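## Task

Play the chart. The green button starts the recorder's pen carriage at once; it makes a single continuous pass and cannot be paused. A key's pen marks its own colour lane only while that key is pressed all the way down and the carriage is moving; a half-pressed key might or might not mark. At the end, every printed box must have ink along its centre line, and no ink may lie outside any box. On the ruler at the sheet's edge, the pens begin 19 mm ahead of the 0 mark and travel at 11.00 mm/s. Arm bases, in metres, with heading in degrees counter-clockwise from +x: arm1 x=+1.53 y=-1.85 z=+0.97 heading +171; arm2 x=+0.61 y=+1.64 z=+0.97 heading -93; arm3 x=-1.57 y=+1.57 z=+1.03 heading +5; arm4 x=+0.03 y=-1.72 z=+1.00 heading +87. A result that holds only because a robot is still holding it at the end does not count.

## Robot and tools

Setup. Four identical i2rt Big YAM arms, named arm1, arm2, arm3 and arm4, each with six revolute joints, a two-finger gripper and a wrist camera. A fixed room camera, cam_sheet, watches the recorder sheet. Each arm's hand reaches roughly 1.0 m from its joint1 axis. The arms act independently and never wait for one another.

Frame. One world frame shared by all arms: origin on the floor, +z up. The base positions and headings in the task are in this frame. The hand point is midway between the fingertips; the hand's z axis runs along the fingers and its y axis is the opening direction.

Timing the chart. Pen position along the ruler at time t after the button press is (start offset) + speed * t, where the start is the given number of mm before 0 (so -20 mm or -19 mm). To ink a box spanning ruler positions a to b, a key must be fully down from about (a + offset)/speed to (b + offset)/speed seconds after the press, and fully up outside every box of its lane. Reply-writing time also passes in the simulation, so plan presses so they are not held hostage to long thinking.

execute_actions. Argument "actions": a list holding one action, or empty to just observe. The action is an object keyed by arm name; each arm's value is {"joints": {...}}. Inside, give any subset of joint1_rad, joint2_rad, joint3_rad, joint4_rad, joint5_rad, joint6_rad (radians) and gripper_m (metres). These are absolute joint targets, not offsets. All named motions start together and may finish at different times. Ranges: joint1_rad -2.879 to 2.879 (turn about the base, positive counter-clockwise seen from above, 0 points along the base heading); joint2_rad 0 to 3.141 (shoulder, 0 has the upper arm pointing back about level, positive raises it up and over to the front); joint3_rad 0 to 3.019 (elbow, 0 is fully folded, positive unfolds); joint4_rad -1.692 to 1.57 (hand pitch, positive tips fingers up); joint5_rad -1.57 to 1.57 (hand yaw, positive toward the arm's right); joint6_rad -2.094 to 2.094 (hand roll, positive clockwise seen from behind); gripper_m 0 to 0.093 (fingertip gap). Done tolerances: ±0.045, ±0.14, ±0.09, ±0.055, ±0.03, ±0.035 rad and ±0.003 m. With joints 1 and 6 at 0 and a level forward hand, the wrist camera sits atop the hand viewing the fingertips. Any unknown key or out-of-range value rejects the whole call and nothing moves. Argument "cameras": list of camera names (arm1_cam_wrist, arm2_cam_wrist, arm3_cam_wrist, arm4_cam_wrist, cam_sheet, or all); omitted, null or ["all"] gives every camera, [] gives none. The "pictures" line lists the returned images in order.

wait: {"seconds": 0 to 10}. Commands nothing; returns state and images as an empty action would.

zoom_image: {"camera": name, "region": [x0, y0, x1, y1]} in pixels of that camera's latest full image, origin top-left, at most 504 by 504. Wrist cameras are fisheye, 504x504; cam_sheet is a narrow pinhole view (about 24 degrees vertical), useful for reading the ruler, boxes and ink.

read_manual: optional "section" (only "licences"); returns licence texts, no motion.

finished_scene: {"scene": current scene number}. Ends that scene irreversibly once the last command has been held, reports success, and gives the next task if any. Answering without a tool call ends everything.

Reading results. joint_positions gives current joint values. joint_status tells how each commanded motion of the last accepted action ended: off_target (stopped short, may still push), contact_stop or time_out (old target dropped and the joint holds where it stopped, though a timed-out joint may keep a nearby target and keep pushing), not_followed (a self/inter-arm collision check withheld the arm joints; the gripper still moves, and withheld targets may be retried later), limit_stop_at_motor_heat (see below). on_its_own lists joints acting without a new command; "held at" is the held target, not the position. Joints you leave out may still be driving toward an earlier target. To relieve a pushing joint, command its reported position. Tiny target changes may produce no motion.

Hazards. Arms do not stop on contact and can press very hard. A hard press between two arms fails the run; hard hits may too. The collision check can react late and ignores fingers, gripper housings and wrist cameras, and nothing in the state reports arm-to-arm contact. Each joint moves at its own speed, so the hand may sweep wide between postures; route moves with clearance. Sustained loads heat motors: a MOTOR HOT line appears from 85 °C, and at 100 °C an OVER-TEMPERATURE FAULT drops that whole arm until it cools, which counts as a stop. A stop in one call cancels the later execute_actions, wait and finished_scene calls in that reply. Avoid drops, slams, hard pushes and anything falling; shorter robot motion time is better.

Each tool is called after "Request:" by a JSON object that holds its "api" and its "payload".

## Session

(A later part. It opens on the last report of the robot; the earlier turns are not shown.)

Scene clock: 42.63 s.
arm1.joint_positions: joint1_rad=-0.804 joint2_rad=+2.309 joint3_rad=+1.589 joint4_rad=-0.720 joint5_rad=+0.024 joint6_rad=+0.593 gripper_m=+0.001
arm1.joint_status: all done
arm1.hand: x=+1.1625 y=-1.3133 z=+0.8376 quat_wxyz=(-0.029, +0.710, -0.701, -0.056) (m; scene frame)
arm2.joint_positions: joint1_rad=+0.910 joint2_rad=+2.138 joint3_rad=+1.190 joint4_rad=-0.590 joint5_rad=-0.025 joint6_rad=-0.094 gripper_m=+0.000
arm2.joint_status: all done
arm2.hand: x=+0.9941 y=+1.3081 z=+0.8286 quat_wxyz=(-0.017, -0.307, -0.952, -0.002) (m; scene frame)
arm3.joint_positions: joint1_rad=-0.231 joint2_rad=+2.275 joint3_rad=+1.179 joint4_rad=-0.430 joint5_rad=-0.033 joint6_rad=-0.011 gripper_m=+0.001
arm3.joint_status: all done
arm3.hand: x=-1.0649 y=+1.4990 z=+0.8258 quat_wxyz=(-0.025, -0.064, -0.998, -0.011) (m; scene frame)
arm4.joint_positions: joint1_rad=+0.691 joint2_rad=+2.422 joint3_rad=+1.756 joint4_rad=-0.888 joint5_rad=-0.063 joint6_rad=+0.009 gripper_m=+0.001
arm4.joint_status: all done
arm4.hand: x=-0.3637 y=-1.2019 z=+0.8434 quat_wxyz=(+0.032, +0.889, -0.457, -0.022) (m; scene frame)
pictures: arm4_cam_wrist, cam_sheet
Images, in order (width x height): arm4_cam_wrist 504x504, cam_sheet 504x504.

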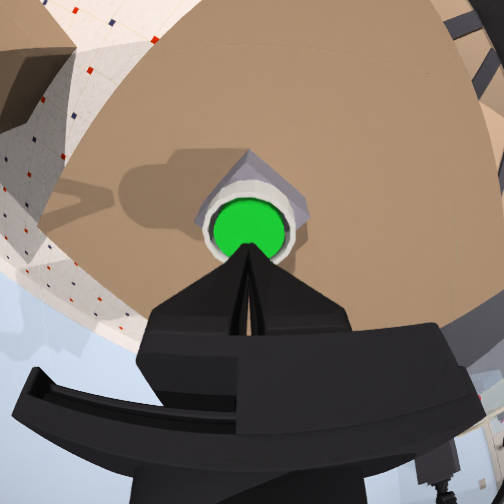

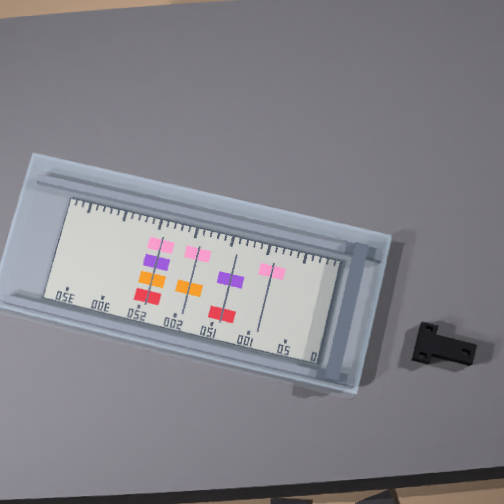

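Request:
{"api": "execute_actions", "payload": {"actions": [{"arm4":{"joints":{"joint2_rad":2.52,"joint4_rad":-0.855}}}], "cameras": []}}

Request:
{"api": "wait", "payload": {"seconds": 8.2}}

Request:
{"api": "execute_actions", "payload": {"actions": [{"arm1":{"joints":{"joint2_rad":2.43}},"arm4":{"joints":{"joint2_rad":2.40}}}], "cameras": []}}

Request:
{"api": "wait", "payload": {"seconds": 0.67}}

Request:
{"api": "execute_actions", "payload": {"actions": [{"arm1":{"joints":{"joint2_rad":2.31}},"arm4":{"joints":{"joint1_rad":-0.414,"joint2_rad":2.10,"joint3_rad":1.23,"joint4_rad":-0.495,"joint5_rad":0.0,"joint6_rad":0.6}}}], "cameras": []}}

Request:
{"api": "wait", "payload": {"seconds": 1.1}}

Request:
{"api": "execute_actions", "payload": {"actions": [{"arm2":{"joints":{"joint2_rad":2.245}},"arm4":{"joints":{"joint2_rad":2.30}}}], "cameras": []}}

Request:
{"api": "wait", "payload": {"seconds": 0.57}}

Request:
{"api": "execute_actions", "payload": {"actions": [{"arm2":{"joints":{"joint2_rad":2.115}},"arm4":{"joints":{"joint2_rad":2.18}}}], "cameras": []}}

Request:
{"api": "wait", "payload": {"seconds": 2.23}}

Request:
{"api": "execute_actions", "payload": {"actions": [{"arm1":{"joints":{"joint2_rad":2.43}},"arm3":{"joints":{"joint2_rad":2.385}}}], "cameras": []}}

Request:
{"api": "wait", "payload": {"seconds": 0.67}}

Request:
{"api": "execute_actions", "payload": {"actions": [{"arm1":{"joints":{"joint2_rad":2.31}},"arm3":{"joints":{"joint2_rad":2.265}}}], "cameras": []}}

Request:
{"api": "wait", "payload": {"seconds": 2.27}}

Request:
{"api": "execute_actions", "payload": {"actions": [{"arm1":{"joints":{"joint2_rad":2.43}},"arm2":{"joints":{"joint2_rad":2.245}},"arm3":{"joints":{"joint2_rad":2.385}},"arm4":{"joints":{"joint2_rad":2.30}}}], "cameras": []}}

Request:
{"api": "wait", "payload": {"seconds": 0.57}}

Request:
{"api": "execute_actions", "payload": {"actions": [{"arm1":{"joints":{"joint2_rad":2.31}},"arm2":{"joints":{"joint2_rad":2.115}},"arm3":{"joints":{"joint2_rad":2.265}},"arm4":{"joints":{"joint2_rad":2.18}}}], "cameras": ["cam_sheet"]}}

Scene clock: 51.23 s.
arm1.joint_positions: joint1_rad=-0.804 joint2_rad=+2.309 joint3_rad=+1.589 joint4_rad=-0.720 joint5_rad=+0.024 joint6_rad=+0.593 gripper_m=+0.001
arm1.joint_status: not commanded
arm1.hand: x=+1.1625 y=-1.3133 z=+0.8376 quat_wxyz=(-0.029, +0.710, -0.701, -0.056) (m; scene frame)
arm2.joint_positions: joint1_rad=+0.910 joint2_rad=+2.138 joint3_rad=+1.190 joint4_rad=-0.590 joint5_rad=-0.025 joint6_rad=-0.094 gripper_m=+0.000
arm2.joint_status: not commanded
arm2.hand: x=+0.9941 y=+1.3081 z=+0.8286 quat_wxyz=(-0.017, -0.307, -0.952, -0.002) (m; scene frame)
arm3.joint_positions: joint1_rad=-0.231 joint2_rad=+2.275 joint3_rad=+1.179 joint4_rad=-0.430 joint5_rad=-0.033 joint6_rad=-0.011 gripper_m=+0.001
arm3.joint_status: not commanded
arm3.hand: x=-1.0649 y=+1.4990 z=+0.8258 quat_wxyz=(-0.025, -0.064, -0.998, -0.011) (m; scene frame)
arm4.joint_positions: joint1_rad=+0.691 joint2_rad=+2.468 joint3_rad=+1.763 joint4_rad=-0.863 joint5_rad=-0.066 joint6_rad=+0.009 gripper_m=+0.001
arm4.joint_status: all done
arm4.hand: x=-0.3618 y=-1.2058 z=+0.8165 quat_wxyz=(+0.036, +0.889, -0.457, -0.017) (m; scene frame)
pictures: none
No camera images: the call's "cameras" was empty. Leave "cameras" out to get every camera's image.

Scene clock: 59.43 s.
arm1.joint_positions: joint1_rad=-0.804 joint2_rad=+2.309 joint3_rad=+1.589 joint4_rad=-0.720 joint5_rad=+0.024 joint6_rad=+0.593 gripper_m=+0.001
arm1.joint_status: not commanded
arm1.hand: x=+1.1625 y=-1.3133 z=+0.8376 quat_wxyz=(-0.029, +0.710, -0.701, -0.056) (m; scene frame)
arm2.joint_positions: joint1_rad=+0.910 joint2_rad=+2.138 joint3_rad=+1.190 joint4_rad=-0.590 joint5_rad=-0.025 joint6_rad=-0.094 gripper_m=+0.000
arm2.joint_status: not commanded
arm2.hand: x=+0.9941 y=+1.3081 z=+0.8286 quat_wxyz=(-0.017, -0.307, -0.952, -0.002) (m; scene frame)
arm3.joint_positions: joint1_rad=-0.231 joint2_rad=+2.275 joint3_rad=+1.179 joint4_rad=-0.430 joint5_rad=-0.033 joint6_rad=-0.011 gripper_m=+0.001
arm3.joint_status: not commanded
arm3.hand: x=-1.0649 y=+1.4990 z=+0.8258 quat_wxyz=(-0.025, -0.064, -0.998, -0.011) (m; scene frame)
arm4.joint_positions: joint1_rad=+0.691 joint2_rad=+2.468 joint3_rad=+1.763 joint4_rad=-0.863 joint5_rad=-0.066 joint6_rad=+0.009 gripper_m=+0.001
arm4.joint_status: all done
arm4.hand: x=-0.3618 y=-1.2058 z=+0.8165 quat_wxyz=(+0.036, +0.889, -0.457, -0.017) (m; scene frame)
wait: 8.20 s; at rest by 0.27 s
pictures: arm1_cam_wrist, arm2_cam_wrist, arm3_cam_wrist, arm4_cam_wrist, cam_sheet
Images, in order (width x height): arm1_cam_wrist 504x504, arm2_cam_wrist 504x504, arm3_cam_wrist 504x504, arm4_cam_wrist 504x504, cam_sheet 504x504.

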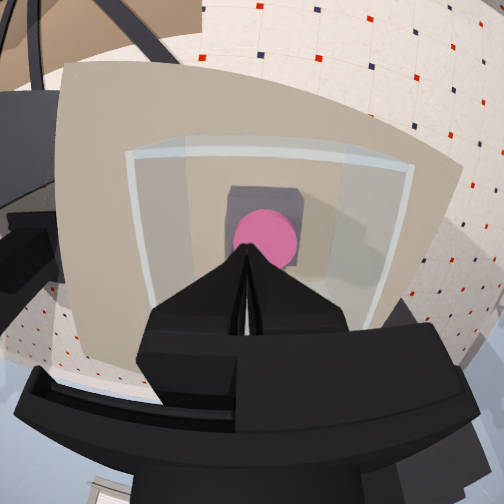

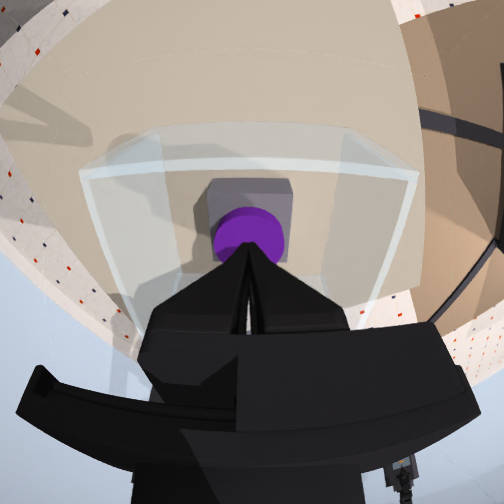

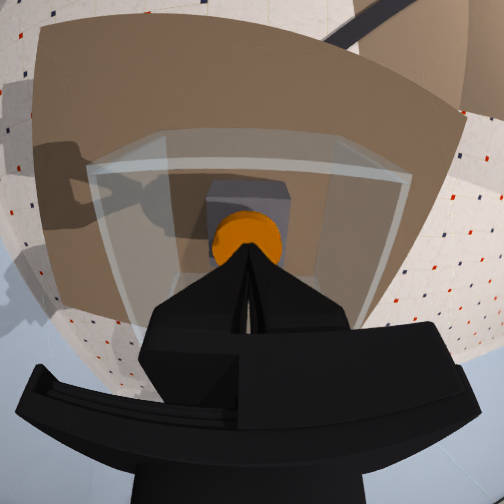

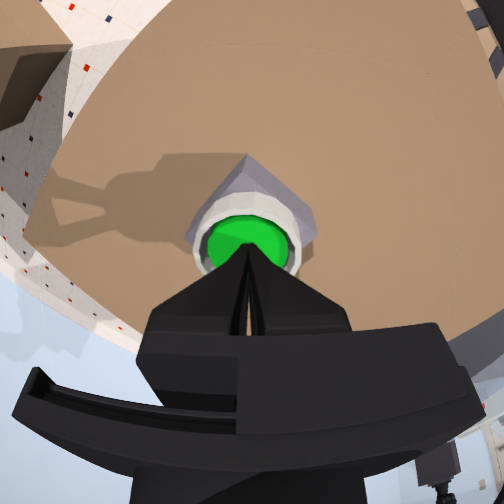

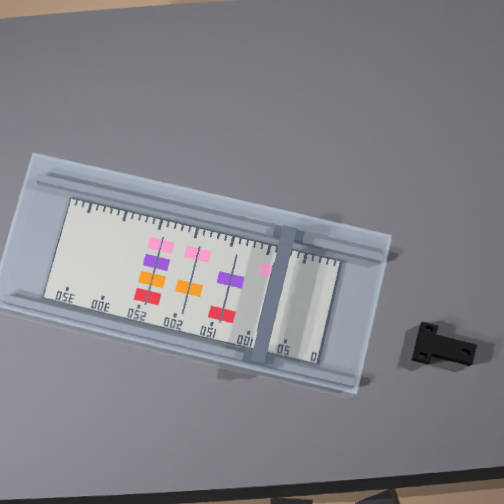

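Scene clock: 60.33 s.
arm1.joint_positions: joint1_rad=-0.804 joint2_rad=+2.367 joint3_rad=+1.592 joint4_rad=-0.721 joint5_rad=+0.024 joint6_rad=+0.594 gripper_m=+0.001
arm1.joint_status: all done
arm1.hand: x=+1.1719 y=-1.3258 z=+0.8027 quat_wxyz=(-0.024, +0.711, -0.702, -0.028) (m; scene frame)
arm2.joint_positions: joint1_rad=+0.910 joint2_rad=+2.138 joint3_rad=+1.190 joint4_rad=-0.590 joint5_rad=-0.025 joint6_rad=-0.094 gripper_m=+0.000
arm2.joint_status: not commanded
arm2.hand: x=+0.9941 y=+1.3081 z=+0.8286 quat_wxyz=(-0.017, -0.307, -0.952, -0.002) (m; scene frame)
arm3.joint_positions: joint1_rad=-0.231 joint2_rad=+2.275 joint3_rad=+1.179 joint4_rad=-0.430 joint5_rad=-0.033 joint6_rad=-0.011 gripper_m=+0.001
arm3.joint_status: not commanded
arm3.hand: x=-1.0649 y=+1.4990 z=+0.8258 quat_wxyz=(-0.025, -0.064, -0.998, -0.011) (m; scene frame)
arm4.joint_positions: joint1_rad=+0.691 joint2_rad=+2.417 joint3_rad=+1.763 joint4_rad=-0.863 joint5_rad=-0.066 joint6_rad=+0.009 gripper_m=+0.001
arm4.joint_status: all done
arm4.hand: x=-0.3705 y=-1.1931 z=+0.8493 quat_wxyz=(+0.025, +0.889, -0.456, -0.040) (m; scene frame)
pictures: none
No camera images: the call's "cameras" was empty. Leave "cameras" out to get every camera's image.

Scene clock: 61.03 s.
arm1.joint_positions: joint1_rad=-0.804 joint2_rad=+2.367 joint3_rad=+1.592 joint4_rad=-0.721 joint5_rad=+0.024 joint6_rad=+0.594 gripper_m=+0.001
arm1.joint_status: all done
arm1.hand: x=+1.1719 y=-1.3258 z=+0.8027 quat_wxyz=(-0.024, +0.711, -0.702, -0.028) (m; scene frame)
arm2.joint_positions: joint1_rad=+0.910 joint2_rad=+2.138 joint3_rad=+1.190 joint4_rad=-0.590 joint5_rad=-0.025 joint6_rad=-0.094 gripper_m=+0.000
arm2.joint_status: not commanded
arm2.hand: x=+0.9941 y=+1.3081 z=+0.8286 quat_wxyz=(-0.017, -0.307, -0.952, -0.002) (m; scene frame)
arm3.joint_positions: joint1_rad=-0.231 joint2_rad=+2.275 joint3_rad=+1.179 joint4_rad=-0.430 joint5_rad=-0.033 joint6_rad=-0.011 gripper_m=+0.001
arm3.joint_status: not commanded
arm3.hand: x=-1.0649 y=+1.4990 z=+0.8258 quat_wxyz=(-0.025, -0.064, -0.998, -0.011) (m; scene frame)
arm4.joint_positions: joint1_rad=+0.691 joint2_rad=+2.417 joint3_rad=+1.763 joint4_rad=-0.863 joint5_rad=-0.066 joint6_rad=+0.009 gripper_m=+0.001
arm4.joint_status: all done
arm4.hand: x=-0.3705 y=-1.1931 z=+0.8493 quat_wxyz=(+0.025, +0.889, -0.456, -0.040) (m; scene frame)
wait: 0.70 s; at rest by 0.27 s
pictures: arm1_cam_wrist, arm2_cam_wrist, arm3_cam_wrist, arm4_cam_wrist, cam_sheet
Images, in order (width x height): arm1_cam_wrist 504x504, arm2_cam_wrist 504x504, arm3_cam_wrist 504x504, arm4_cam_wrist 504x504, cam_sheet 504x504.

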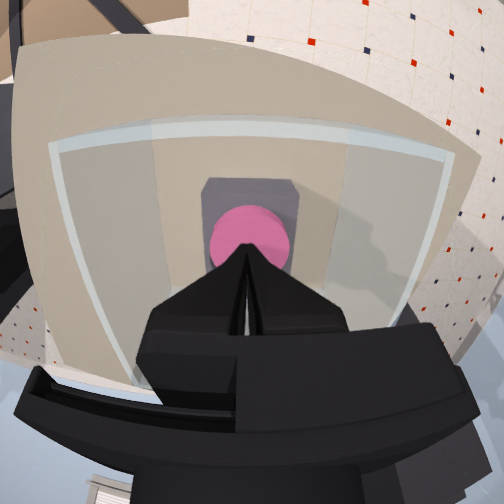

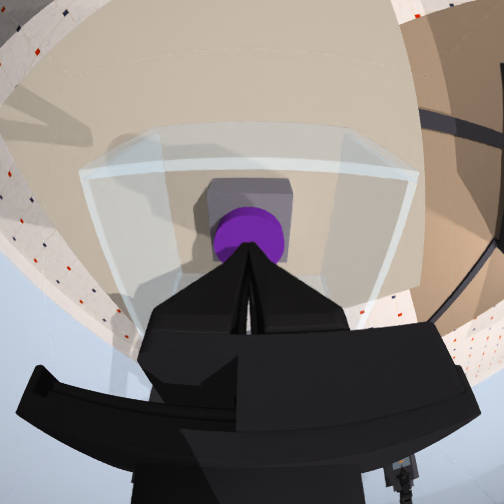

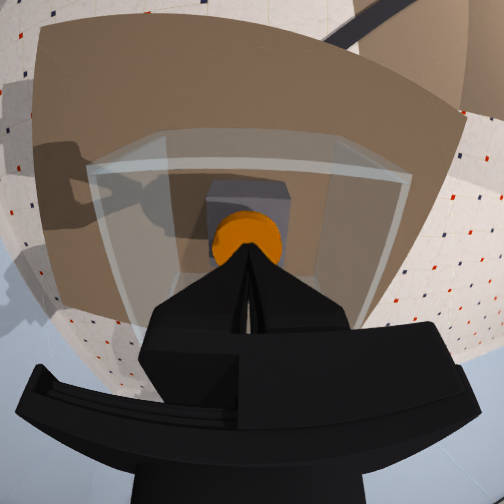

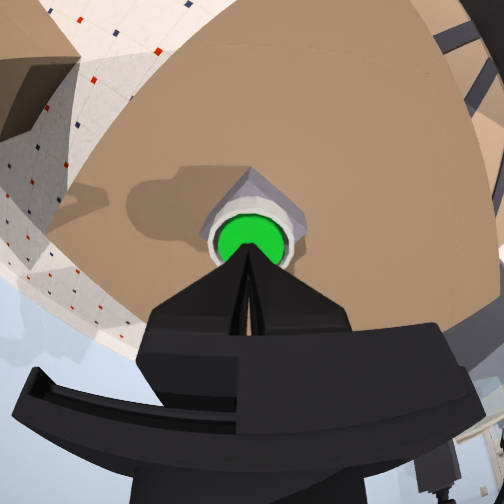

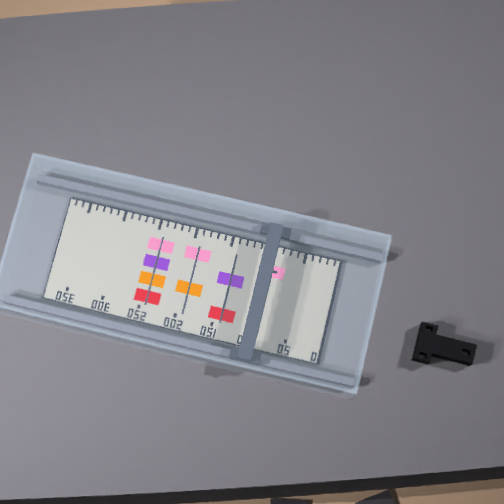

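Scene clock: 62.60 s.
arm1.joint_positions: joint1_rad=-0.804 joint2_rad=+2.309 joint3_rad=+1.589 joint4_rad=-0.721 joint5_rad=+0.024 joint6_rad=+0.594 gripper_m=+0.001
arm1.joint_status: all done
arm1.hand: x=+1.1627 y=-1.3135 z=+0.8376 quat_wxyz=(-0.030, +0.710, -0.701, -0.055) (m; scene frame)
arm2.joint_positions: joint1_rad=+0.910 joint2_rad=+2.138 joint3_rad=+1.190 joint4_rad=-0.590 joint5_rad=-0.025 joint6_rad=-0.094 gripper_m=+0.000
arm2.joint_status: not commanded
arm2.hand: x=+0.9941 y=+1.3081 z=+0.8286 quat_wxyz=(-0.017, -0.307, -0.952, -0.002) (m; scene frame)
arm3.joint_positions: joint1_rad=-0.231 joint2_rad=+2.275 joint3_rad=+1.179 joint4_rad=-0.430 joint5_rad=-0.033 joint6_rad=-0.011 gripper_m=+0.001
arm3.joint_status: not commanded
arm3.hand: x=-1.0649 y=+1.4990 z=+0.8258 quat_wxyz=(-0.025, -0.064, -0.998, -0.011) (m; scene frame)
arm4.joint_positions: joint1_rad=-0.414 joint2_rad=+2.111 joint3_rad=+1.227 joint4_rad=-0.499 joint5_rad=+0.003 joint6_rad=+0.590 gripper_m=+0.001
arm4.joint_status: all done
arm4.hand: x=+0.2895 y=-1.2254 z=+0.8746 quat_wxyz=(-0.058, +0.249, -0.965, -0.064) (m; scene frame)
pictures: none
No camera images: the call's "cameras" was empty. Leave "cameras" out to get every camera's image.

Scene clock: 63.70 s.
arm1.joint_positions: joint1_rad=-0.804 joint2_rad=+2.309 joint3_rad=+1.589 joint4_rad=-0.721 joint5_rad=+0.024 joint6_rad=+0.594 gripper_m=+0.001
arm1.joint_status: all done
arm1.hand: x=+1.1627 y=-1.3135 z=+0.8376 quat_wxyz=(-0.030, +0.710, -0.701, -0.055) (m; scene frame)
arm2.joint_positions: joint1_rad=+0.910 joint2_rad=+2.138 joint3_rad=+1.190 joint4_rad=-0.590 joint5_rad=-0.025 joint6_rad=-0.094 gripper_m=+0.000
arm2.joint_status: not commanded
arm2.hand: x=+0.9941 y=+1.3081 z=+0.8286 quat_wxyz=(-0.017, -0.307, -0.952, -0.002) (m; scene frame)
arm3.joint_positions: joint1_rad=-0.231 joint2_rad=+2.275 joint3_rad=+1.179 joint4_rad=-0.430 joint5_rad=-0.033 joint6_rad=-0.011 gripper_m=+0.001
arm3.joint_status: not commanded
arm3.hand: x=-1.0649 y=+1.4990 z=+0.8258 quat_wxyz=(-0.025, -0.064, -0.998, -0.011) (m; scene frame)
arm4.joint_positions: joint1_rad=-0.414 joint2_rad=+2.111 joint3_rad=+1.227 joint4_rad=-0.499 joint5_rad=+0.003 joint6_rad=+0.591 gripper_m=+0.001
arm4.joint_status: all done
arm4.hand: x=+0.2895 y=-1.2254 z=+0.8746 quat_wxyz=(-0.058, +0.249, -0.965, -0.064) (m; scene frame)
wait: 1.10 s; at rest by 0.27 s
pictures: arm1_cam_wrist, arm2_cam_wrist, arm3_cam_wrist, arm4_cam_wrist, cam_sheet
Images, in order (width x height): arm1_cam_wrist 504x504, arm2_cam_wrist 504x504, arm3_cam_wrist 504x504, arm4_cam_wrist 504x504, cam_sheet 504x504.

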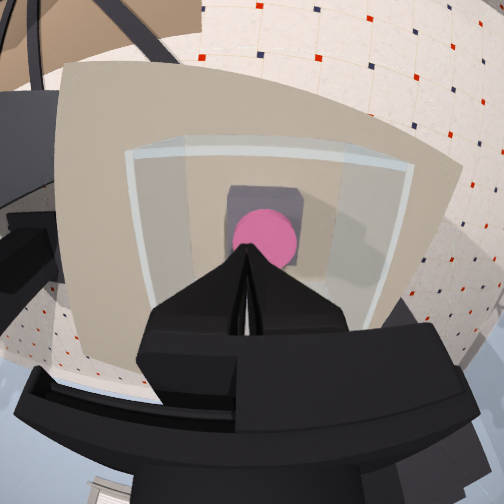

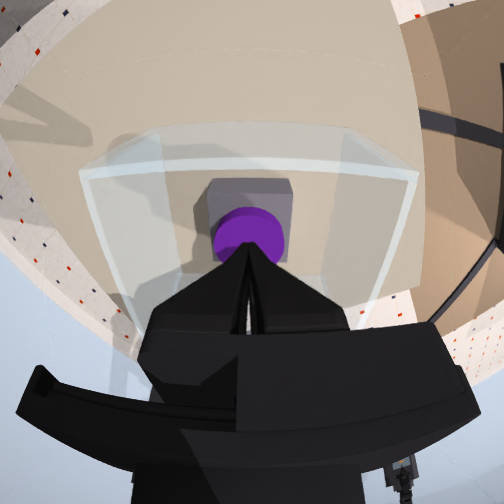

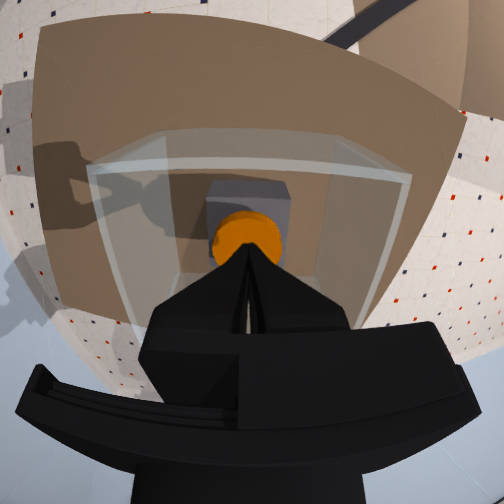

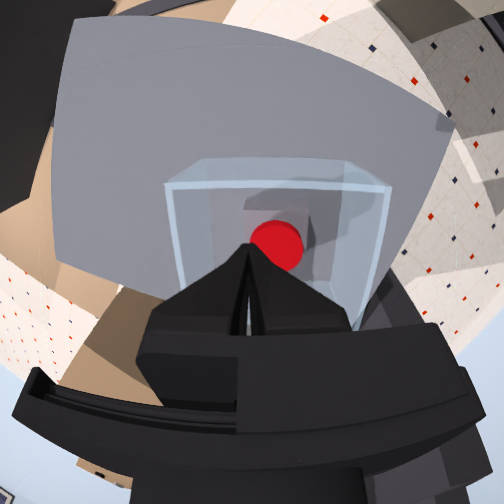

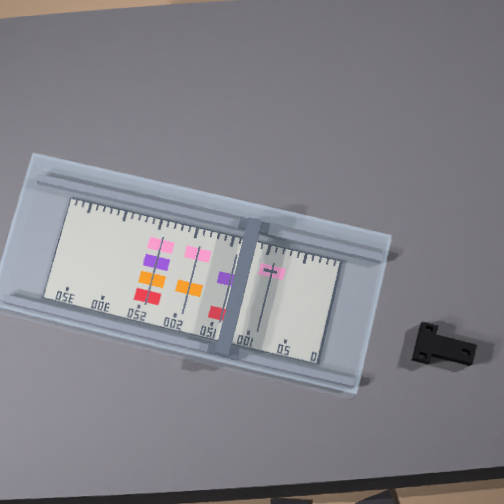

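Scene clock: 64.67 s.
arm1.joint_positions: joint1_rad=-0.804 joint2_rad=+2.309 joint3_rad=+1.589 joint4_rad=-0.721 joint5_rad=+0.024 joint6_rad=+0.594 gripper_m=+0.001
arm1.joint_status: not commanded
arm1.hand: x=+1.1627 y=-1.3135 z=+0.8376 quat_wxyz=(-0.030, +0.710, -0.701, -0.055) (m; scene frame)
arm2.joint_positions: joint1_rad=+0.910 joint2_rad=+2.186 joint3_rad=+1.198 joint4_rad=-0.592 joint5_rad=-0.026 joint6_rad=-0.094 gripper_m=+0.000
arm2.joint_status: all done
arm2.hand: x=+0.9871 y=+1.3142 z=+0.8071 quat_wxyz=(+0.001, -0.307, -0.952, -0.010) (m; scene frame)
arm3.joint_positions: joint1_rad=-0.231 joint2_rad=+2.275 joint3_rad=+1.179 joint4_rad=-0.430 joint5_rad=-0.033 joint6_rad=-0.011 gripper_m=+0.001
arm3.joint_status: not commanded
arm3.hand: x=-1.0649 y=+1.4990 z=+0.8258 quat_wxyz=(-0.025, -0.064, -0.998, -0.011) (m; scene frame)
arm4.joint_positions: joint1_rad=-0.414 joint2_rad=+2.241 joint3_rad=+1.241 joint4_rad=-0.498 joint5_rad=+0.002 joint6_rad=+0.592 gripper_m=+0.001
arm4.joint_status: all done
arm4.hand: x=+0.2758 y=-1.2515 z=+0.8100 quat_wxyz=(-0.020, +0.249, -0.968, -0.021) (m; scene frame)
pictures: none
No camera images: the call's "cameras" was empty. Leave "cameras" out to get every camera's image.

Scene clock: 65.27 s.
arm1.joint_positions: joint1_rad=-0.804 joint2_rad=+2.309 joint3_rad=+1.589 joint4_rad=-0.721 joint5_rad=+0.024 joint6_rad=+0.594 gripper_m=+0.001
arm1.joint_status: not commanded
arm1.hand: x=+1.1627 y=-1.3135 z=+0.8376 quat_wxyz=(-0.030, +0.710, -0.701, -0.055) (m; scene frame)
arm2.joint_positions: joint1_rad=+0.910 joint2_rad=+2.186 joint3_rad=+1.198 joint4_rad=-0.592 joint5_rad=-0.026 joint6_rad=-0.094 gripper_m=+0.000
arm2.joint_status: all done
arm2.hand: x=+0.9871 y=+1.3142 z=+0.8071 quat_wxyz=(+0.001, -0.307, -0.952, -0.010) (m; scene frame)
arm3.joint_positions: joint1_rad=-0.231 joint2_rad=+2.275 joint3_rad=+1.179 joint4_rad=-0.430 joint5_rad=-0.033 joint6_rad=-0.011 gripper_m=+0.001
arm3.joint_status: not commanded
arm3.hand: x=-1.0649 y=+1.4990 z=+0.8258 quat_wxyz=(-0.025, -0.064, -0.998, -0.011) (m; scene frame)
arm4.joint_positions: joint1_rad=-0.414 joint2_rad=+2.241 joint3_rad=+1.241 joint4_rad=-0.498 joint5_rad=+0.002 joint6_rad=+0.592 gripper_m=+0.001
arm4.joint_status: all done
arm4.hand: x=+0.2758 y=-1.2515 z=+0.8100 quat_wxyz=(-0.020, +0.249, -0.968, -0.021) (m; scene frame)
wait: 0.60 s; at rest by 0.27 s
pictures: arm1_cam_wrist, arm2_cam_wrist, arm3_cam_wrist, arm4_cam_wrist, cam_sheet
Images, in order (width x height): arm1_cam_wrist 504x504, arm2_cam_wrist 504x504, arm3_cam_wrist 504x504, arm4_cam_wrist 504x504, cam_sheet 504x504.

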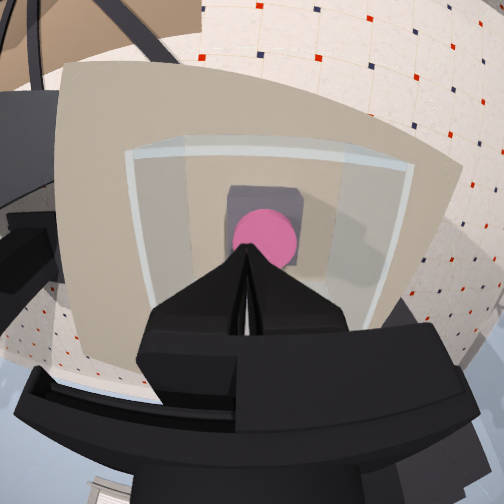

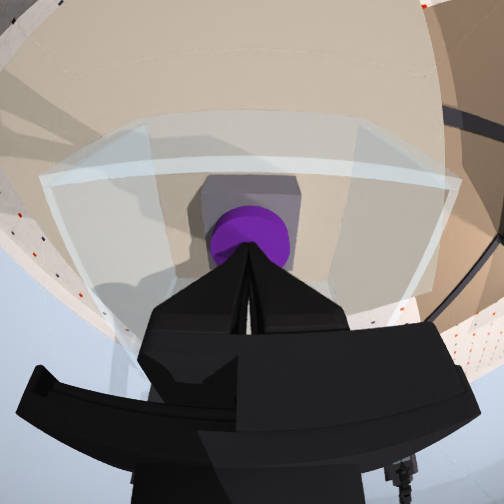

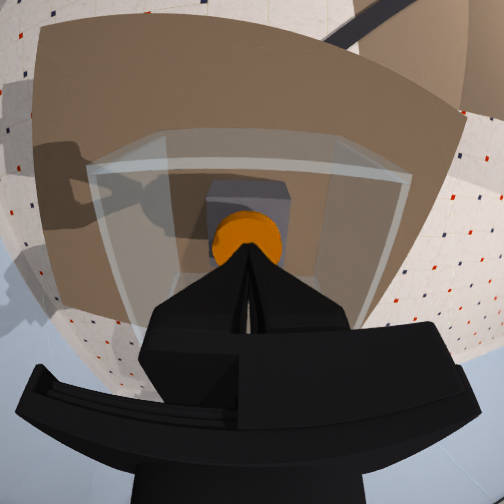

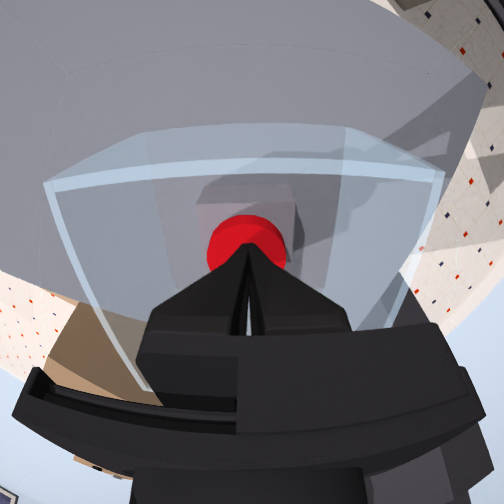

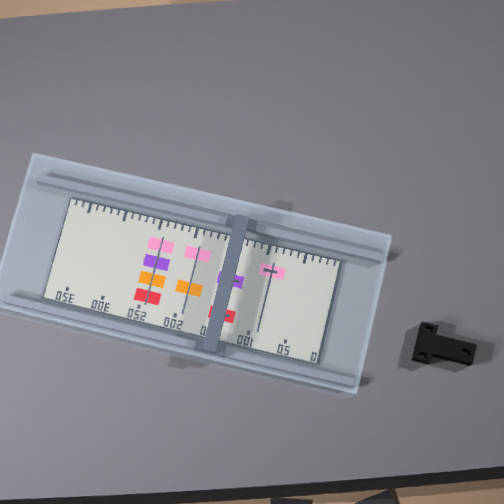

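Scene clock: 66.13 s.
arm1.joint_positions: joint1_rad=-0.804 joint2_rad=+2.309 joint3_rad=+1.589 joint4_rad=-0.721 joint5_rad=+0.024 joint6_rad=+0.594 gripper_m=+0.001
arm1.joint_status: not commanded
arm1.hand: x=+1.1627 y=-1.3135 z=+0.8376 quat_wxyz=(-0.030, +0.710, -0.701, -0.055) (m; scene frame)
arm2.joint_positions: joint1_rad=+0.910 joint2_rad=+2.137 joint3_rad=+1.190 joint4_rad=-0.592 joint5_rad=-0.026 joint6_rad=-0.094 gripper_m=+0.000
arm2.joint_status: all done
arm2.hand: x=+0.9939 y=+1.3085 z=+0.8287 quat_wxyz=(-0.017, -0.307, -0.952, -0.003) (m; scene frame)
arm3.joint_positions: joint1_rad=-0.231 joint2_rad=+2.275 joint3_rad=+1.179 joint4_rad=-0.430 joint5_rad=-0.033 joint6_rad=-0.011 gripper_m=+0.001
arm3.joint_status: not commanded
arm3.hand: x=-1.0649 y=+1.4990 z=+0.8258 quat_wxyz=(-0.025, -0.064, -0.998, -0.011) (m; scene frame)
arm4.joint_positions: joint1_rad=-0.414 joint2_rad=+2.196 joint3_rad=+1.232 joint4_rad=-0.498 joint5_rad=+0.002 joint6_rad=+0.592 gripper_m=+0.001
arm4.joint_status: all done
arm4.hand: x=+0.2801 y=-1.2434 z=+0.8311 quat_wxyz=(-0.032, +0.249, -0.967, -0.035) (m; scene frame)
pictures: none
No camera images: the call's "cameras" was empty. Leave "cameras" out to get every camera's image.

Scene clock: 68.37 s.
arm1.joint_positions: joint1_rad=-0.804 joint2_rad=+2.309 joint3_rad=+1.589 joint4_rad=-0.721 joint5_rad=+0.024 joint6_rad=+0.594 gripper_m=+0.001
arm1.joint_status: not commanded
arm1.hand: x=+1.1627 y=-1.3135 z=+0.8376 quat_wxyz=(-0.030, +0.710, -0.701, -0.055) (m; scene frame)
arm2.joint_positions: joint1_rad=+0.910 joint2_rad=+2.137 joint3_rad=+1.190 joint4_rad=-0.592 joint5_rad=-0.026 joint6_rad=-0.094 gripper_m=+0.000
arm2.joint_status: all done
arm2.hand: x=+0.9939 y=+1.3085 z=+0.8287 quat_wxyz=(-0.017, -0.307, -0.952, -0.003) (m; scene frame)
arm3.joint_positions: joint1_rad=-0.231 joint2_rad=+2.275 joint3_rad=+1.179 joint4_rad=-0.430 joint5_rad=-0.033 joint6_rad=-0.011 gripper_m=+0.001
arm3.joint_status: not commanded
arm3.hand: x=-1.0649 y=+1.4990 z=+0.8258 quat_wxyz=(-0.025, -0.064, -0.998, -0.011) (m; scene frame)
arm4.joint_positions: joint1_rad=-0.414 joint2_rad=+2.196 joint3_rad=+1.232 joint4_rad=-0.498 joint5_rad=+0.002 joint6_rad=+0.592 gripper_m=+0.001
arm4.joint_status: all done
arm4.hand: x=+0.2801 y=-1.2434 z=+0.8311 quat_wxyz=(-0.032, +0.249, -0.967, -0.035) (m; scene frame)
wait: 2.23 s; at rest by 0.27 s
pictures: arm1_cam_wrist, arm2_cam_wrist, arm3_cam_wrist, arm4_cam_wrist, cam_sheet
Images, in order (width x height): arm1_cam_wrist 504x504, arm2_cam_wrist 504x504, arm3_cam_wrist 504x504, arm4_cam_wrist 504x504, cam_sheet 504x504.

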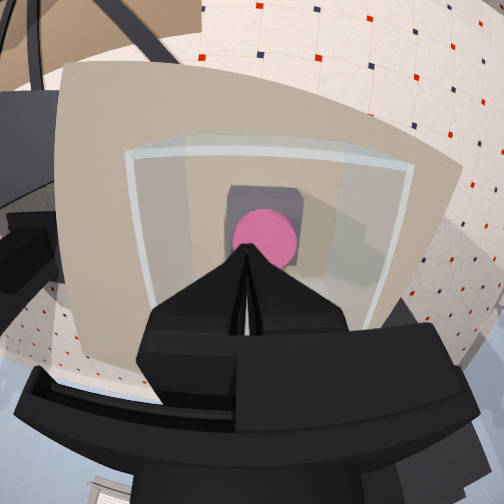

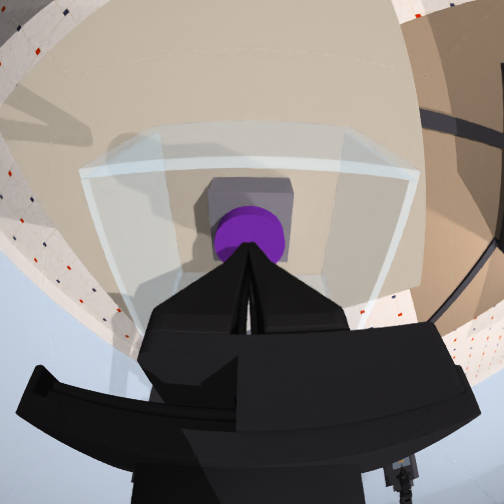

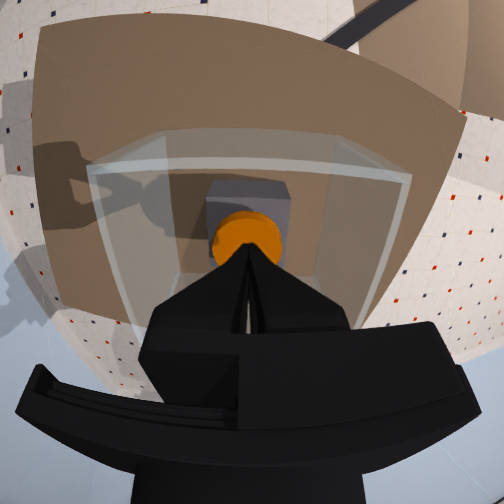

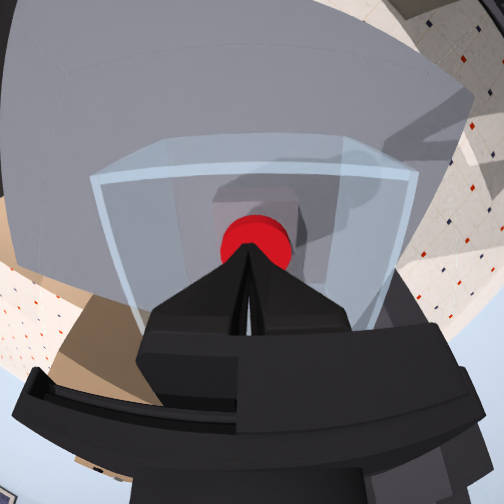

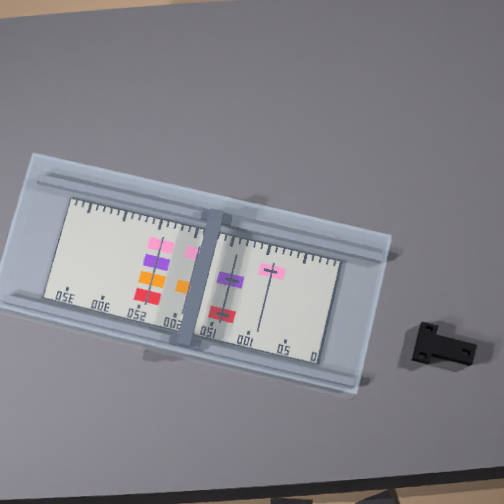

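Scene clock: 69.23 s.
arm1.joint_positions: joint1_rad=-0.804 joint2_rad=+2.367 joint3_rad=+1.592 joint4_rad=-0.722 joint5_rad=+0.024 joint6_rad=+0.594 gripper_m=+0.001
arm1.joint_status: all done
arm1.hand: x=+1.1721 y=-1.3260 z=+0.8027 quat_wxyz=(-0.025, +0.711, -0.702, -0.028) (m; scene frame)
arm2.joint_positions: joint1_rad=+0.910 joint2_rad=+2.137 joint3_rad=+1.190 joint4_rad=-0.592 joint5_rad=-0.026 joint6_rad=-0.094 gripper_m=+0.000
arm2.joint_status: not commanded
arm2.hand: x=+0.9939 y=+1.3085 z=+0.8287 quat_wxyz=(-0.017, -0.307, -0.952, -0.003) (m; scene frame)
arm3.joint_positions: joint1_rad=-0.231 joint2_rad=+2.324 joint3_rad=+1.186 joint4_rad=-0.431 joint5_rad=-0.034 joint6_rad=-0.011 gripper_m=+0.001
arm3.joint_status: all done
arm3.hand: x=-1.0774 y=+1.5007 z=+0.8038 quat_wxyz=(-0.005, -0.064, -0.998, -0.013) (m; scene frame)
arm4.joint_positions: joint1_rad=-0.414 joint2_rad=+2.196 joint3_rad=+1.232 joint4_rad=-0.498 joint5_rad=+0.002 joint6_rad=+0.592 gripper_m=+0.001
arm4.joint_status: not commanded
arm4.hand: x=+0.2801 y=-1.2434 z=+0.8311 quat_wxyz=(-0.032, +0.249, -0.967, -0.035) (m; scene frame)
pictures: none
No camera images: the call's "cameras" was empty. Leave "cameras" out to get every camera's image.

Scene clock: 69.93 s.
arm1.joint_positions: joint1_rad=-0.804 joint2_rad=+2.367 joint3_rad=+1.592 joint4_rad=-0.722 joint5_rad=+0.024 joint6_rad=+0.594 gripper_m=+0.001
arm1.joint_status: all done
arm1.hand: x=+1.1721 y=-1.3260 z=+0.8027 quat_wxyz=(-0.025, +0.711, -0.702, -0.028) (m; scene frame)
arm2.joint_positions: joint1_rad=+0.910 joint2_rad=+2.137 joint3_rad=+1.190 joint4_rad=-0.592 joint5_rad=-0.026 joint6_rad=-0.094 gripper_m=+0.000
arm2.joint_status: not commanded
arm2.hand: x=+0.9939 y=+1.3085 z=+0.8287 quat_wxyz=(-0.017, -0.307, -0.952, -0.003) (m; scene frame)
arm3.joint_positions: joint1_rad=-0.231 joint2_rad=+2.324 joint3_rad=+1.186 joint4_rad=-0.431 joint5_rad=-0.034 joint6_rad=-0.011 gripper_m=+0.001
arm3.joint_status: all done
arm3.hand: x=-1.0774 y=+1.5007 z=+0.8038 quat_wxyz=(-0.005, -0.064, -0.998, -0.013) (m; scene frame)
arm4.joint_positions: joint1_rad=-0.414 joint2_rad=+2.196 joint3_rad=+1.232 joint4_rad=-0.498 joint5_rad=+0.002 joint6_rad=+0.592 gripper_m=+0.001
arm4.joint_status: not commanded
arm4.hand: x=+0.2801 y=-1.2434 z=+0.8311 quat_wxyz=(-0.032, +0.249, -0.967, -0.035) (m; scene frame)
wait: 0.70 s; at rest by 0.27 s
pictures: arm1_cam_wrist, arm2_cam_wrist, arm3_cam_wrist, arm4_cam_wrist, cam_sheet
Images, in order (width x height): arm1_cam_wrist 504x504, arm2_cam_wrist 504x504, arm3_cam_wrist 504x504, arm4_cam_wrist 504x504, cam_sheet 504x504.

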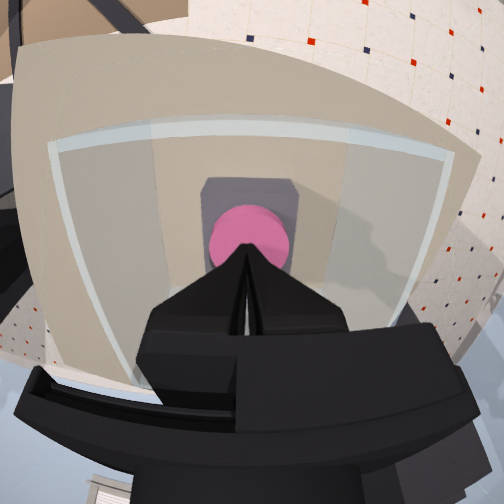

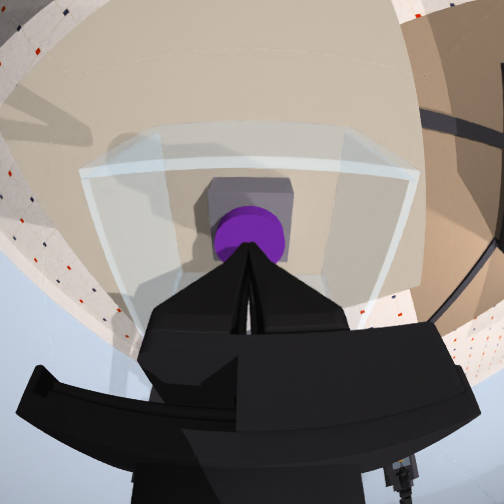

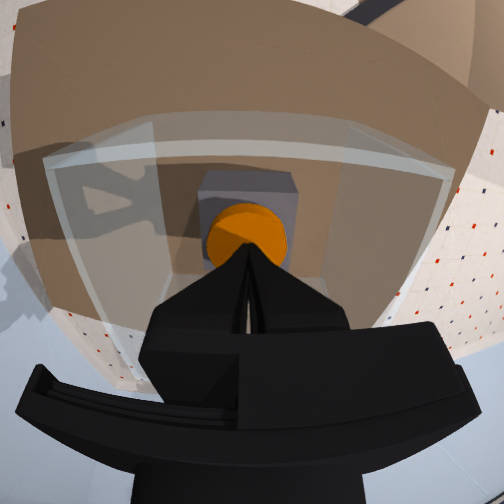

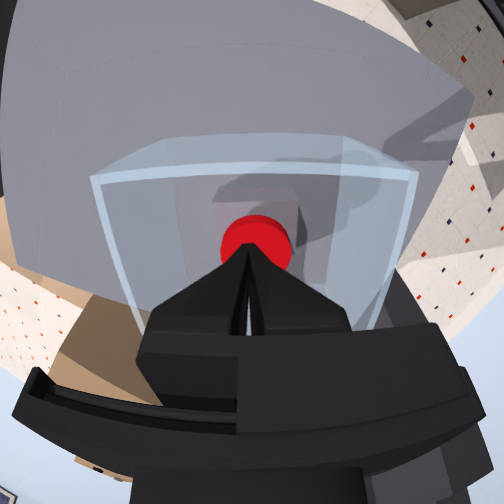

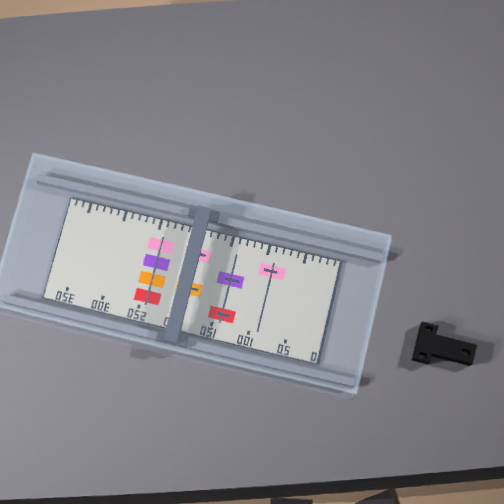

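Scene clock: 70.83 s.
arm1.joint_positions: joint1_rad=-0.804 joint2_rad=+2.309 joint3_rad=+1.589 joint4_rad=-0.722 joint5_rad=+0.024 joint6_rad=+0.594 gripper_m=+0.001
arm1.joint_status: all done
arm1.hand: x=+1.1629 y=-1.3137 z=+0.8376 quat_wxyz=(-0.030, +0.710, -0.702, -0.055) (m; scene frame)
arm2.joint_positions: joint1_rad=+0.910 joint2_rad=+2.137 joint3_rad=+1.190 joint4_rad=-0.592 joint5_rad=-0.026 joint6_rad=-0.094 gripper_m=+0.000
arm2.joint_status: not commanded
arm2.hand: x=+0.9939 y=+1.3085 z=+0.8287 quat_wxyz=(-0.017, -0.307, -0.952, -0.003) (m; scene frame)
arm3.joint_positions: joint1_rad=-0.231 joint2_rad=+2.275 joint3_rad=+1.179 joint4_rad=-0.431 joint5_rad=-0.034 joint6_rad=-0.011 gripper_m=+0.001
arm3.joint_status: all done
arm3.hand: x=-1.0652 y=+1.4991 z=+0.8256 quat_wxyz=(-0.025, -0.064, -0.998, -0.011) (m; scene frame)
arm4.joint_positions: joint1_rad=-0.414 joint2_rad=+2.196 joint3_rad=+1.232 joint4_rad=-0.498 joint5_rad=+0.002 joint6_rad=+0.592 gripper_m=+0.001
arm4.joint_status: not commanded
arm4.hand: x=+0.2801 y=-1.2434 z=+0.8311 quat_wxyz=(-0.032, +0.249, -0.967, -0.035) (m; scene frame)
pictures: none
No camera images: the call's "cameras" was empty. Leave "cameras" out to get every camera's image.

Scene clock: 73.13 s.
arm1.joint_positions: joint1_rad=-0.804 joint2_rad=+2.309 joint3_rad=+1.589 joint4_rad=-0.722 joint5_rad=+0.024 joint6_rad=+0.594 gripper_m=+0.001
arm1.joint_status: all done
arm1.hand: x=+1.1629 y=-1.3137 z=+0.8376 quat_wxyz=(-0.030, +0.710, -0.702, -0.055) (m; scene frame)
arm2.joint_positions: joint1_rad=+0.910 joint2_rad=+2.137 joint3_rad=+1.190 joint4_rad=-0.592 joint5_rad=-0.026 joint6_rad=-0.094 gripper_m=+0.000
arm2.joint_status: not commanded
arm2.hand: x=+0.9939 y=+1.3085 z=+0.8287 quat_wxyz=(-0.017, -0.307, -0.952, -0.003) (m; scene frame)
arm3.joint_positions: joint1_rad=-0.231 joint2_rad=+2.275 joint3_rad=+1.179 joint4_rad=-0.431 joint5_rad=-0.034 joint6_rad=-0.011 gripper_m=+0.001
arm3.joint_status: all done
arm3.hand: x=-1.0652 y=+1.4991 z=+0.8256 quat_wxyz=(-0.025, -0.064, -0.998, -0.011) (m; scene frame)
arm4.joint_positions: joint1_rad=-0.414 joint2_rad=+2.196 joint3_rad=+1.232 joint4_rad=-0.498 joint5_rad=+0.002 joint6_rad=+0.592 gripper_m=+0.001
arm4.joint_status: not commanded
arm4.hand: x=+0.2801 y=-1.2434 z=+0.8311 quat_wxyz=(-0.032, +0.249, -0.967, -0.035) (m; scene frame)
wait: 2.30 s; at rest by 0.27 s
pictures: arm1_cam_wrist, arm2_cam_wrist, arm3_cam_wrist, arm4_cam_wrist, cam_sheet
Images, in order (width x height): arm1_cam_wrist 504x504, arm2_cam_wrist 504x504, arm3_cam_wrist 504x504, arm4_cam_wrist 504x504, cam_sheet 504x504.

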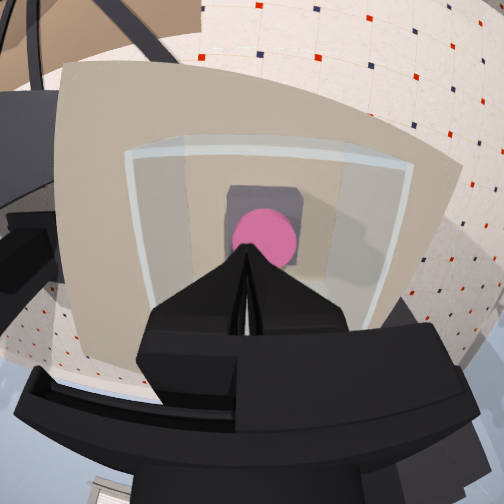

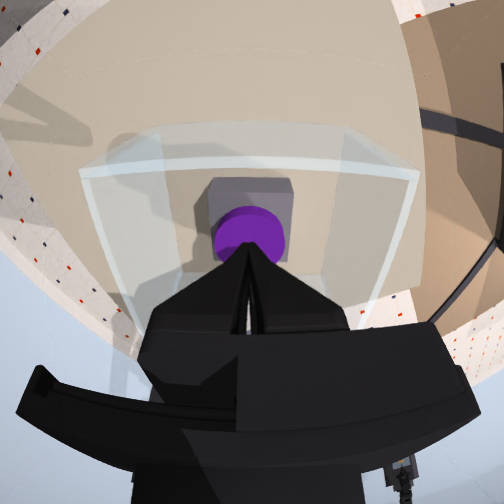

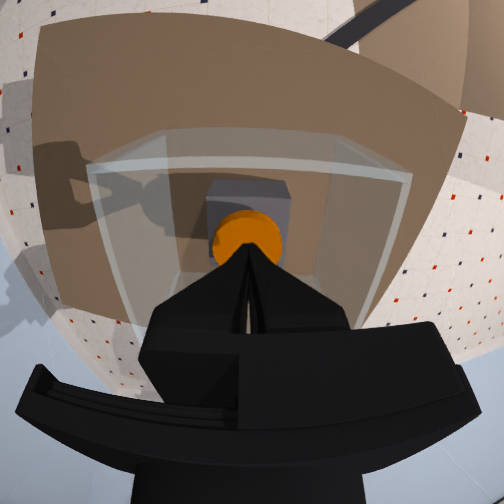

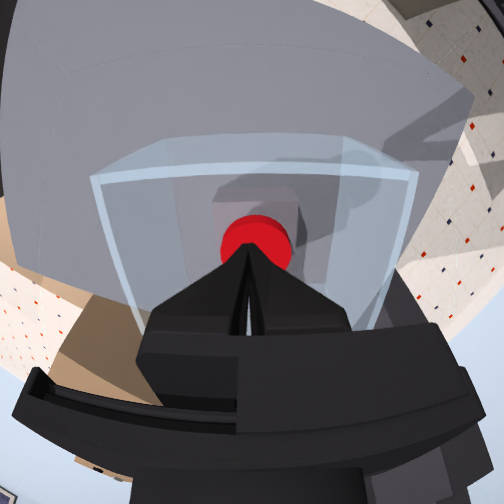

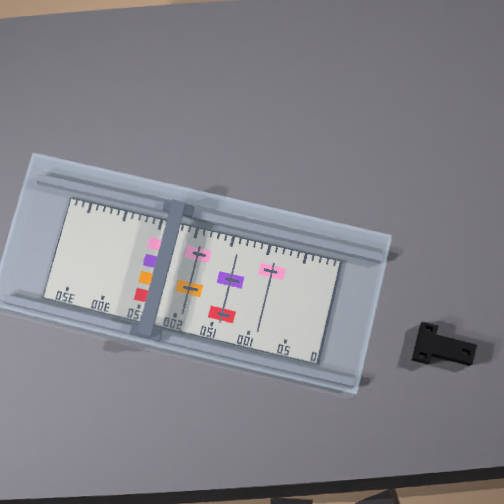

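Scene clock: 74.00 s.
arm1.joint_positions: joint1_rad=-0.804 joint2_rad=+2.367 joint3_rad=+1.592 joint4_rad=-0.723 joint5_rad=+0.024 joint6_rad=+0.595 gripper_m=+0.001
arm1.joint_status: all done
arm1.hand: x=+1.1723 y=-1.3263 z=+0.8027 quat_wxyz=(-0.024, +0.711, -0.703, -0.027) (m; scene frame)
arm2.joint_positions: joint1_rad=+0.910 joint2_rad=+2.186 joint3_rad=+1.198 joint4_rad=-0.593 joint5_rad=-0.027 joint6_rad=-0.094 gripper_m=+0.000
arm2.joint_status: all done
arm2.hand: x=+0.9869 y=+1.3145 z=+0.8071 quat_wxyz=(+0.002, -0.307, -0.952, -0.011) (m; scene frame)
arm3.joint_positions: joint1_rad=-0.231 joint2_rad=+2.324 joint3_rad=+1.186 joint4_rad=-0.431 joint5_rad=-0.034 joint6_rad=-0.011 gripper_m=+0.001
arm3.joint_status: all done
arm3.hand: x=-1.0778 y=+1.5008 z=+0.8037 quat_wxyz=(-0.004, -0.065, -0.998, -0.013) (m; scene frame)
arm4.joint_positions: joint1_rad=-0.414 joint2_rad=+2.240 joint3_rad=+1.237 joint4_rad=-0.499 joint5_rad=+0.002 joint6_rad=+0.593 gripper_m=+0.001
arm4.joint_status: all done
arm4.hand: x=+0.2749 y=-1.2532 z=+0.8097 quat_wxyz=(-0.018, +0.249, -0.968, -0.020) (m; scene frame)
pictures: none
No camera images: the call's "cameras" was empty. Leave "cameras" out to get every camera's image.

Scene clock: 74.60 s.
arm1.joint_positions: joint1_rad=-0.804 joint2_rad=+2.367 joint3_rad=+1.592 joint4_rad=-0.723 joint5_rad=+0.024 joint6_rad=+0.595 gripper_m=+0.001
arm1.joint_status: all done
arm1.hand: x=+1.1723 y=-1.3263 z=+0.8027 quat_wxyz=(-0.024, +0.711, -0.703, -0.027) (m; scene frame)
arm2.joint_positions: joint1_rad=+0.910 joint2_rad=+2.186 joint3_rad=+1.198 joint4_rad=-0.593 joint5_rad=-0.027 joint6_rad=-0.094 gripper_m=+0.000
arm2.joint_status: all done
arm2.hand: x=+0.9869 y=+1.3145 z=+0.8071 quat_wxyz=(+0.002, -0.307, -0.952, -0.011) (m; scene frame)
arm3.joint_positions: joint1_rad=-0.231 joint2_rad=+2.324 joint3_rad=+1.186 joint4_rad=-0.431 joint5_rad=-0.034 joint6_rad=-0.011 gripper_m=+0.001
arm3.joint_status: all done
arm3.hand: x=-1.0778 y=+1.5008 z=+0.8037 quat_wxyz=(-0.004, -0.065, -0.998, -0.013) (m; scene frame)
arm4.joint_positions: joint1_rad=-0.414 joint2_rad=+2.240 joint3_rad=+1.237 joint4_rad=-0.499 joint5_rad=+0.002 joint6_rad=+0.593 gripper_m=+0.001
arm4.joint_status: all done
arm4.hand: x=+0.2749 y=-1.2532 z=+0.8097 quat_wxyz=(-0.018, +0.249, -0.968, -0.020) (m; scene frame)
wait: 0.60 s; at rest by 0.27 s
pictures: arm1_cam_wrist, arm2_cam_wrist, arm3_cam_wrist, arm4_cam_wrist, cam_sheet
Images, in order (width x height): arm1_cam_wrist 504x504, arm2_cam_wrist 504x504, arm3_cam_wrist 504x504, arm4_cam_wrist 504x504, cam_sheet 504x504.

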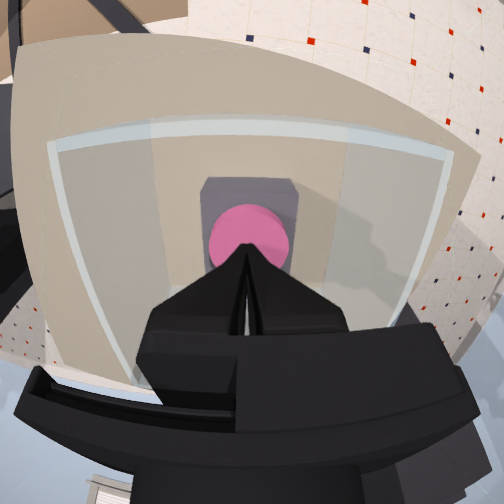

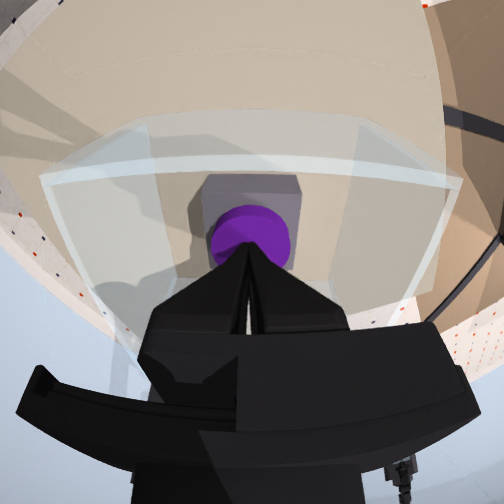

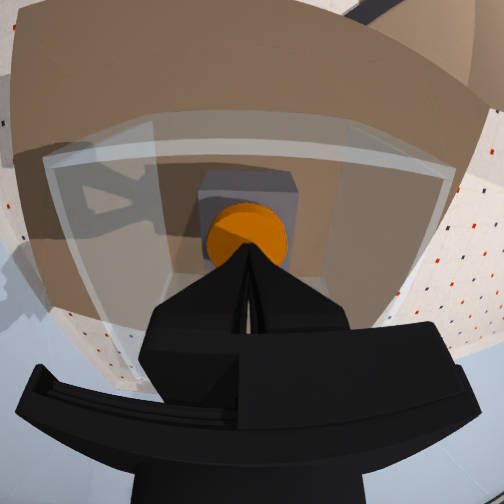

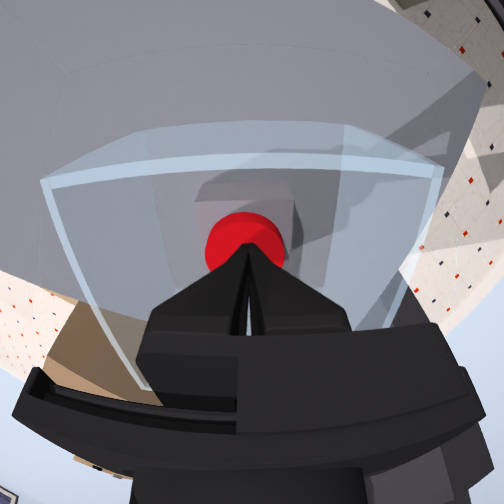

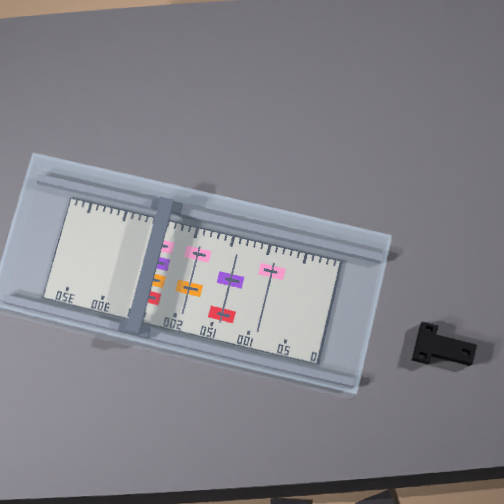

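Scene clock: 75.50 s.
arm1.joint_positions: joint1_rad=-0.804 joint2_rad=+2.309 joint3_rad=+1.589 joint4_rad=-0.723 joint5_rad=+0.024 joint6_rad=+0.595 gripper_m=+0.001
arm1.joint_status: all done
arm1.hand: x=+1.1631 y=-1.3139 z=+0.8375 quat_wxyz=(-0.029, +0.710, -0.702, -0.054) (m; scene frame)
arm2.joint_positions: joint1_rad=+0.910 joint2_rad=+2.137 joint3_rad=+1.190 joint4_rad=-0.593 joint5_rad=-0.027 joint6_rad=-0.094 gripper_m=+0.000
arm2.joint_status: all done
arm2.hand: x=+0.9937 y=+1.3088 z=+0.8287 quat_wxyz=(-0.016, -0.307, -0.952, -0.003) (m; scene frame)
arm3.joint_positions: joint1_rad=-0.231 joint2_rad=+2.275 joint3_rad=+1.179 joint4_rad=-0.431 joint5_rad=-0.034 joint6_rad=-0.011 gripper_m=+0.001
arm3.joint_status: all done
arm3.hand: x=-1.0651 y=+1.4992 z=+0.8258 quat_wxyz=(-0.025, -0.064, -0.998, -0.011) (m; scene frame)
arm4.joint_positions: joint1_rad=-0.414 joint2_rad=+2.196 joint3_rad=+1.232 joint4_rad=-0.499 joint5_rad=+0.002 joint6_rad=+0.593 gripper_m=+0.001
arm4.joint_status: all done
arm4.hand: x=+0.2799 y=-1.2436 z=+0.8310 quat_wxyz=(-0.031, +0.248, -0.968, -0.035) (m; scene frame)
pictures: cam_sheet
Images, in order (width x height): cam_sheet 504x504.

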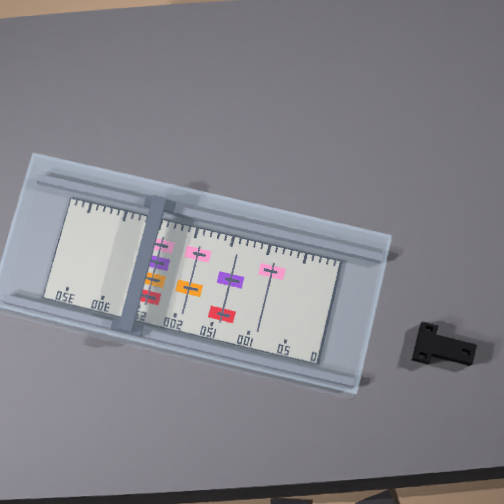

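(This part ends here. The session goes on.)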